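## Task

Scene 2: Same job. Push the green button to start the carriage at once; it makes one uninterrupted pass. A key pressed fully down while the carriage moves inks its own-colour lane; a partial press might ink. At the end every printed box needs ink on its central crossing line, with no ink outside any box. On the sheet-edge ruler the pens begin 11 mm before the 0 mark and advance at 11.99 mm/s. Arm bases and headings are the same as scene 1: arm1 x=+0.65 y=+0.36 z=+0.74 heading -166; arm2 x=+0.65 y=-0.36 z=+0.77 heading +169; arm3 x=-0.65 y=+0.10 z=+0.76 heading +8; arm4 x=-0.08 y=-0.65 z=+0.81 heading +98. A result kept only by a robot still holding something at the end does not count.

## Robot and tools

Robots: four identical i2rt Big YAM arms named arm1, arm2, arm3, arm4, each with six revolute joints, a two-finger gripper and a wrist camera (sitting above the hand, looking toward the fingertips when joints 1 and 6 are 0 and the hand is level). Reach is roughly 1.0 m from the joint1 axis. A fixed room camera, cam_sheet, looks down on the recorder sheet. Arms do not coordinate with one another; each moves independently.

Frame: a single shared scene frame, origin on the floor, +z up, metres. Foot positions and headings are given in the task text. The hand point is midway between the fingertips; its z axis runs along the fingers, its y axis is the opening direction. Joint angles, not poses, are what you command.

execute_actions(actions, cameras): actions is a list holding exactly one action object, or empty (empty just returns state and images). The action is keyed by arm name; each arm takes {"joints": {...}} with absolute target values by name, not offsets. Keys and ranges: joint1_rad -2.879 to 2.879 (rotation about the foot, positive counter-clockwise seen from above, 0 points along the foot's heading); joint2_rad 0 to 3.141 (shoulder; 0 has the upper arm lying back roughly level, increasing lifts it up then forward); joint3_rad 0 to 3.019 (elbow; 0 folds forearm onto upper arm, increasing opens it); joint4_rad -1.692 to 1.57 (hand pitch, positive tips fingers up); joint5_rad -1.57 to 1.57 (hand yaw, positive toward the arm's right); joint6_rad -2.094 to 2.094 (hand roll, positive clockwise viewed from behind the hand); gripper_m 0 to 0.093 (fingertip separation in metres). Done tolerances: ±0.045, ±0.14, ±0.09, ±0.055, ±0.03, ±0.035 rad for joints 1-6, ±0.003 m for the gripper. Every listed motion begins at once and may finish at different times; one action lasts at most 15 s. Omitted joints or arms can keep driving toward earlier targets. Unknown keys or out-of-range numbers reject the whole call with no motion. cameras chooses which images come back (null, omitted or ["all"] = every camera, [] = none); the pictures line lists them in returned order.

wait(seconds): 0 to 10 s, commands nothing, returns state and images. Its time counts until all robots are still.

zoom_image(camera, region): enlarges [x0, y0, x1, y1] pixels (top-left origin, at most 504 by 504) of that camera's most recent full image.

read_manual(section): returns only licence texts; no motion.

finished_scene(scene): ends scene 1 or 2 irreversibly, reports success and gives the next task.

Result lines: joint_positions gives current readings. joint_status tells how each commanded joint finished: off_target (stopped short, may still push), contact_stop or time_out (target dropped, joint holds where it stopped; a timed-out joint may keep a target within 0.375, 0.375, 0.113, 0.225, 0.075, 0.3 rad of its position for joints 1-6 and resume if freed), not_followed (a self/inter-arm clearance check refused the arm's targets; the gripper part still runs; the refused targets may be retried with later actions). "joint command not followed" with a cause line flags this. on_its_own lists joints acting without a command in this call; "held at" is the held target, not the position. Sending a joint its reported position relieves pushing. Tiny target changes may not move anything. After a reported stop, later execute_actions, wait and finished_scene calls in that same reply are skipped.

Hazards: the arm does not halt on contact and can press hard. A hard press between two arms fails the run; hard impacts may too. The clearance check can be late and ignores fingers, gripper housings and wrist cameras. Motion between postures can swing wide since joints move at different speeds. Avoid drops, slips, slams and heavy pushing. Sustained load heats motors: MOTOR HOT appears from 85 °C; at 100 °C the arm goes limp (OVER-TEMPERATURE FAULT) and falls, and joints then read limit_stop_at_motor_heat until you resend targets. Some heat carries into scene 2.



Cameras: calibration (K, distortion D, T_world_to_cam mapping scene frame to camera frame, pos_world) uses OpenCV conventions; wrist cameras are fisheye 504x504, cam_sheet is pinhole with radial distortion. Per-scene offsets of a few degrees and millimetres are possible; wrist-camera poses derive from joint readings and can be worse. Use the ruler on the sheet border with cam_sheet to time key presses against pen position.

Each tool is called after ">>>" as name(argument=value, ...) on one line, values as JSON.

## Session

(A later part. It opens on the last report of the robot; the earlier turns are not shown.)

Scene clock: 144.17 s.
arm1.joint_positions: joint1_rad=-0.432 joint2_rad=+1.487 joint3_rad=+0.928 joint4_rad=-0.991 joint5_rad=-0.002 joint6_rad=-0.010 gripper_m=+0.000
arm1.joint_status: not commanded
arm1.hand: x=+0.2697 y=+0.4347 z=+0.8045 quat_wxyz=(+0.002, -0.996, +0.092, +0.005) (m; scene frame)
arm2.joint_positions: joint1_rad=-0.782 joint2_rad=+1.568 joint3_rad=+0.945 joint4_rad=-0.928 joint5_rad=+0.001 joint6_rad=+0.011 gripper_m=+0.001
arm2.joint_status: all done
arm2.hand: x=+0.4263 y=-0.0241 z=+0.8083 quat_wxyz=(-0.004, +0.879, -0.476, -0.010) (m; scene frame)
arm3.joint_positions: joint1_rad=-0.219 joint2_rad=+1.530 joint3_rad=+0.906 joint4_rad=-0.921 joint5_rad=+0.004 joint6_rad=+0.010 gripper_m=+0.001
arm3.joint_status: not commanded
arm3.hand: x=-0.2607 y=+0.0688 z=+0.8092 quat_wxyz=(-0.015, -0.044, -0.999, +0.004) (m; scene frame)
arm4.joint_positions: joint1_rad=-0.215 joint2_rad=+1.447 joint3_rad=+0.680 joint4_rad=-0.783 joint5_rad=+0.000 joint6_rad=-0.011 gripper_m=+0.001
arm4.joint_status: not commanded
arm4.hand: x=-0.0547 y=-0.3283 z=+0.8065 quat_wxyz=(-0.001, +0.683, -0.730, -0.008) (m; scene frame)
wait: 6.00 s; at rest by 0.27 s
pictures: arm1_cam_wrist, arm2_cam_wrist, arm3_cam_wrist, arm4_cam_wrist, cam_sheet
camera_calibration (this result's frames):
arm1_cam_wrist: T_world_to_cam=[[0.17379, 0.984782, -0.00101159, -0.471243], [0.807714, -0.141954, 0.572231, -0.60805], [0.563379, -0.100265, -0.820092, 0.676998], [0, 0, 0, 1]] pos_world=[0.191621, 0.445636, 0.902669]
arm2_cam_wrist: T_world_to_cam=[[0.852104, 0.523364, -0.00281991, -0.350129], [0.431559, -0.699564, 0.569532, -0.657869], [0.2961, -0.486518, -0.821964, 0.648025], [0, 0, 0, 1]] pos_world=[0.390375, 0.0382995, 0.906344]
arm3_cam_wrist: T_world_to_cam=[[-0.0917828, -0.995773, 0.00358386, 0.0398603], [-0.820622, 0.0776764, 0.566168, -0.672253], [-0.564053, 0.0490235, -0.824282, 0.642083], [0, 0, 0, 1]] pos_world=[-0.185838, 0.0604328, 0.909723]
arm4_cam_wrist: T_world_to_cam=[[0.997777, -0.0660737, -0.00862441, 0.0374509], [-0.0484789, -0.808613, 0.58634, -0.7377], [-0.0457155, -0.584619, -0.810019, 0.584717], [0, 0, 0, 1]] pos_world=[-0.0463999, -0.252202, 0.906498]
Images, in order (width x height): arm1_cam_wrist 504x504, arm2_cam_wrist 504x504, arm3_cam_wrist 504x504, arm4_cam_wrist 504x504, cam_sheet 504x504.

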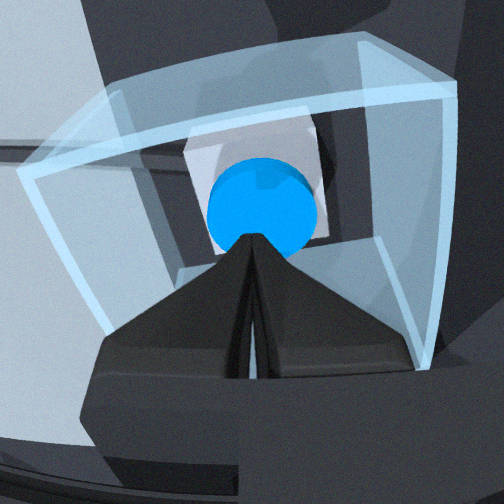

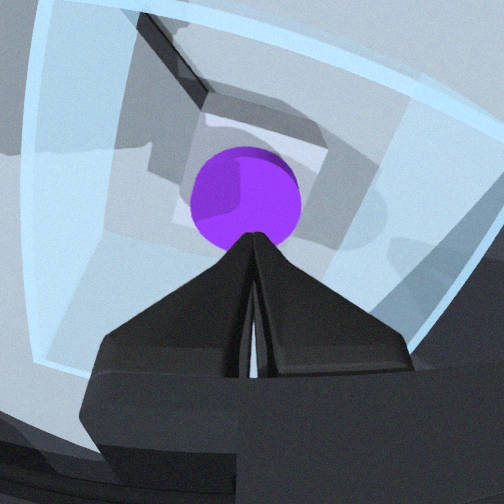

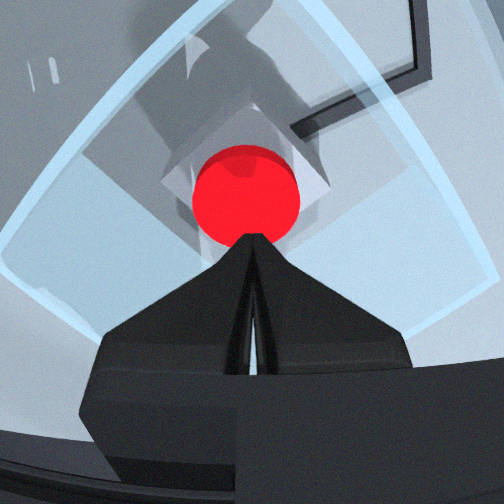

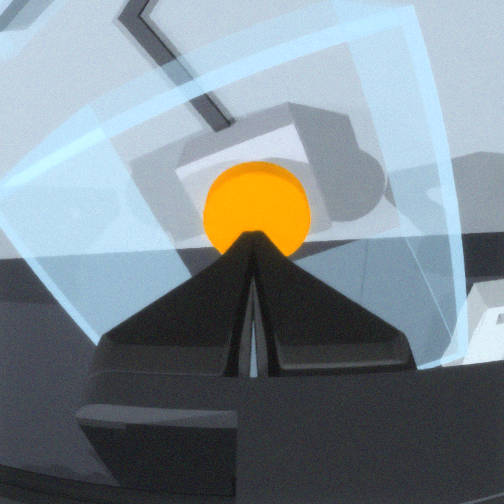

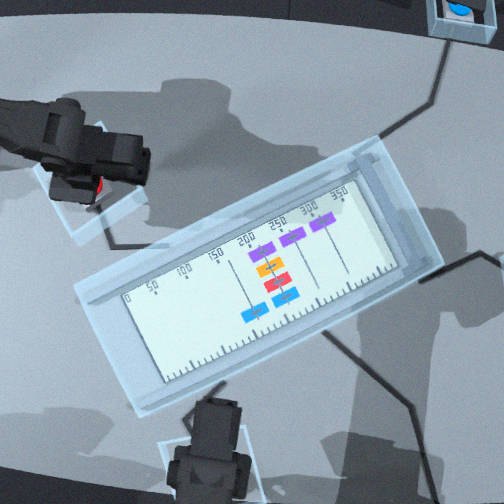

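>>> zoom_image(camera="cam_sheet", region=[220, 190, 370, 340])

Region (220, 190, 370, 340) of cam_sheet's 504x504 image, scaled by 3.360, with more detail than that image has.

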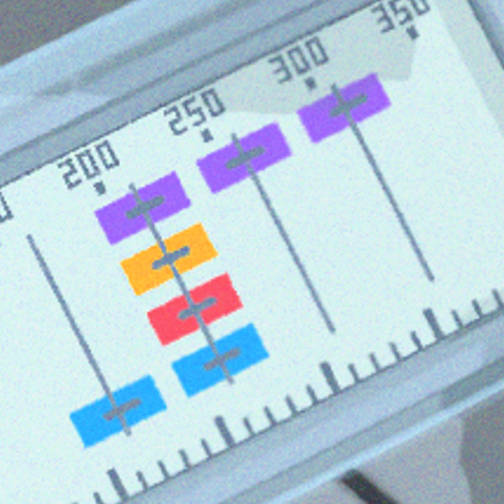

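All seven boxes have ink across their middle line.

>>> finished_scene(scene=2)

The scene is finished: the task was done.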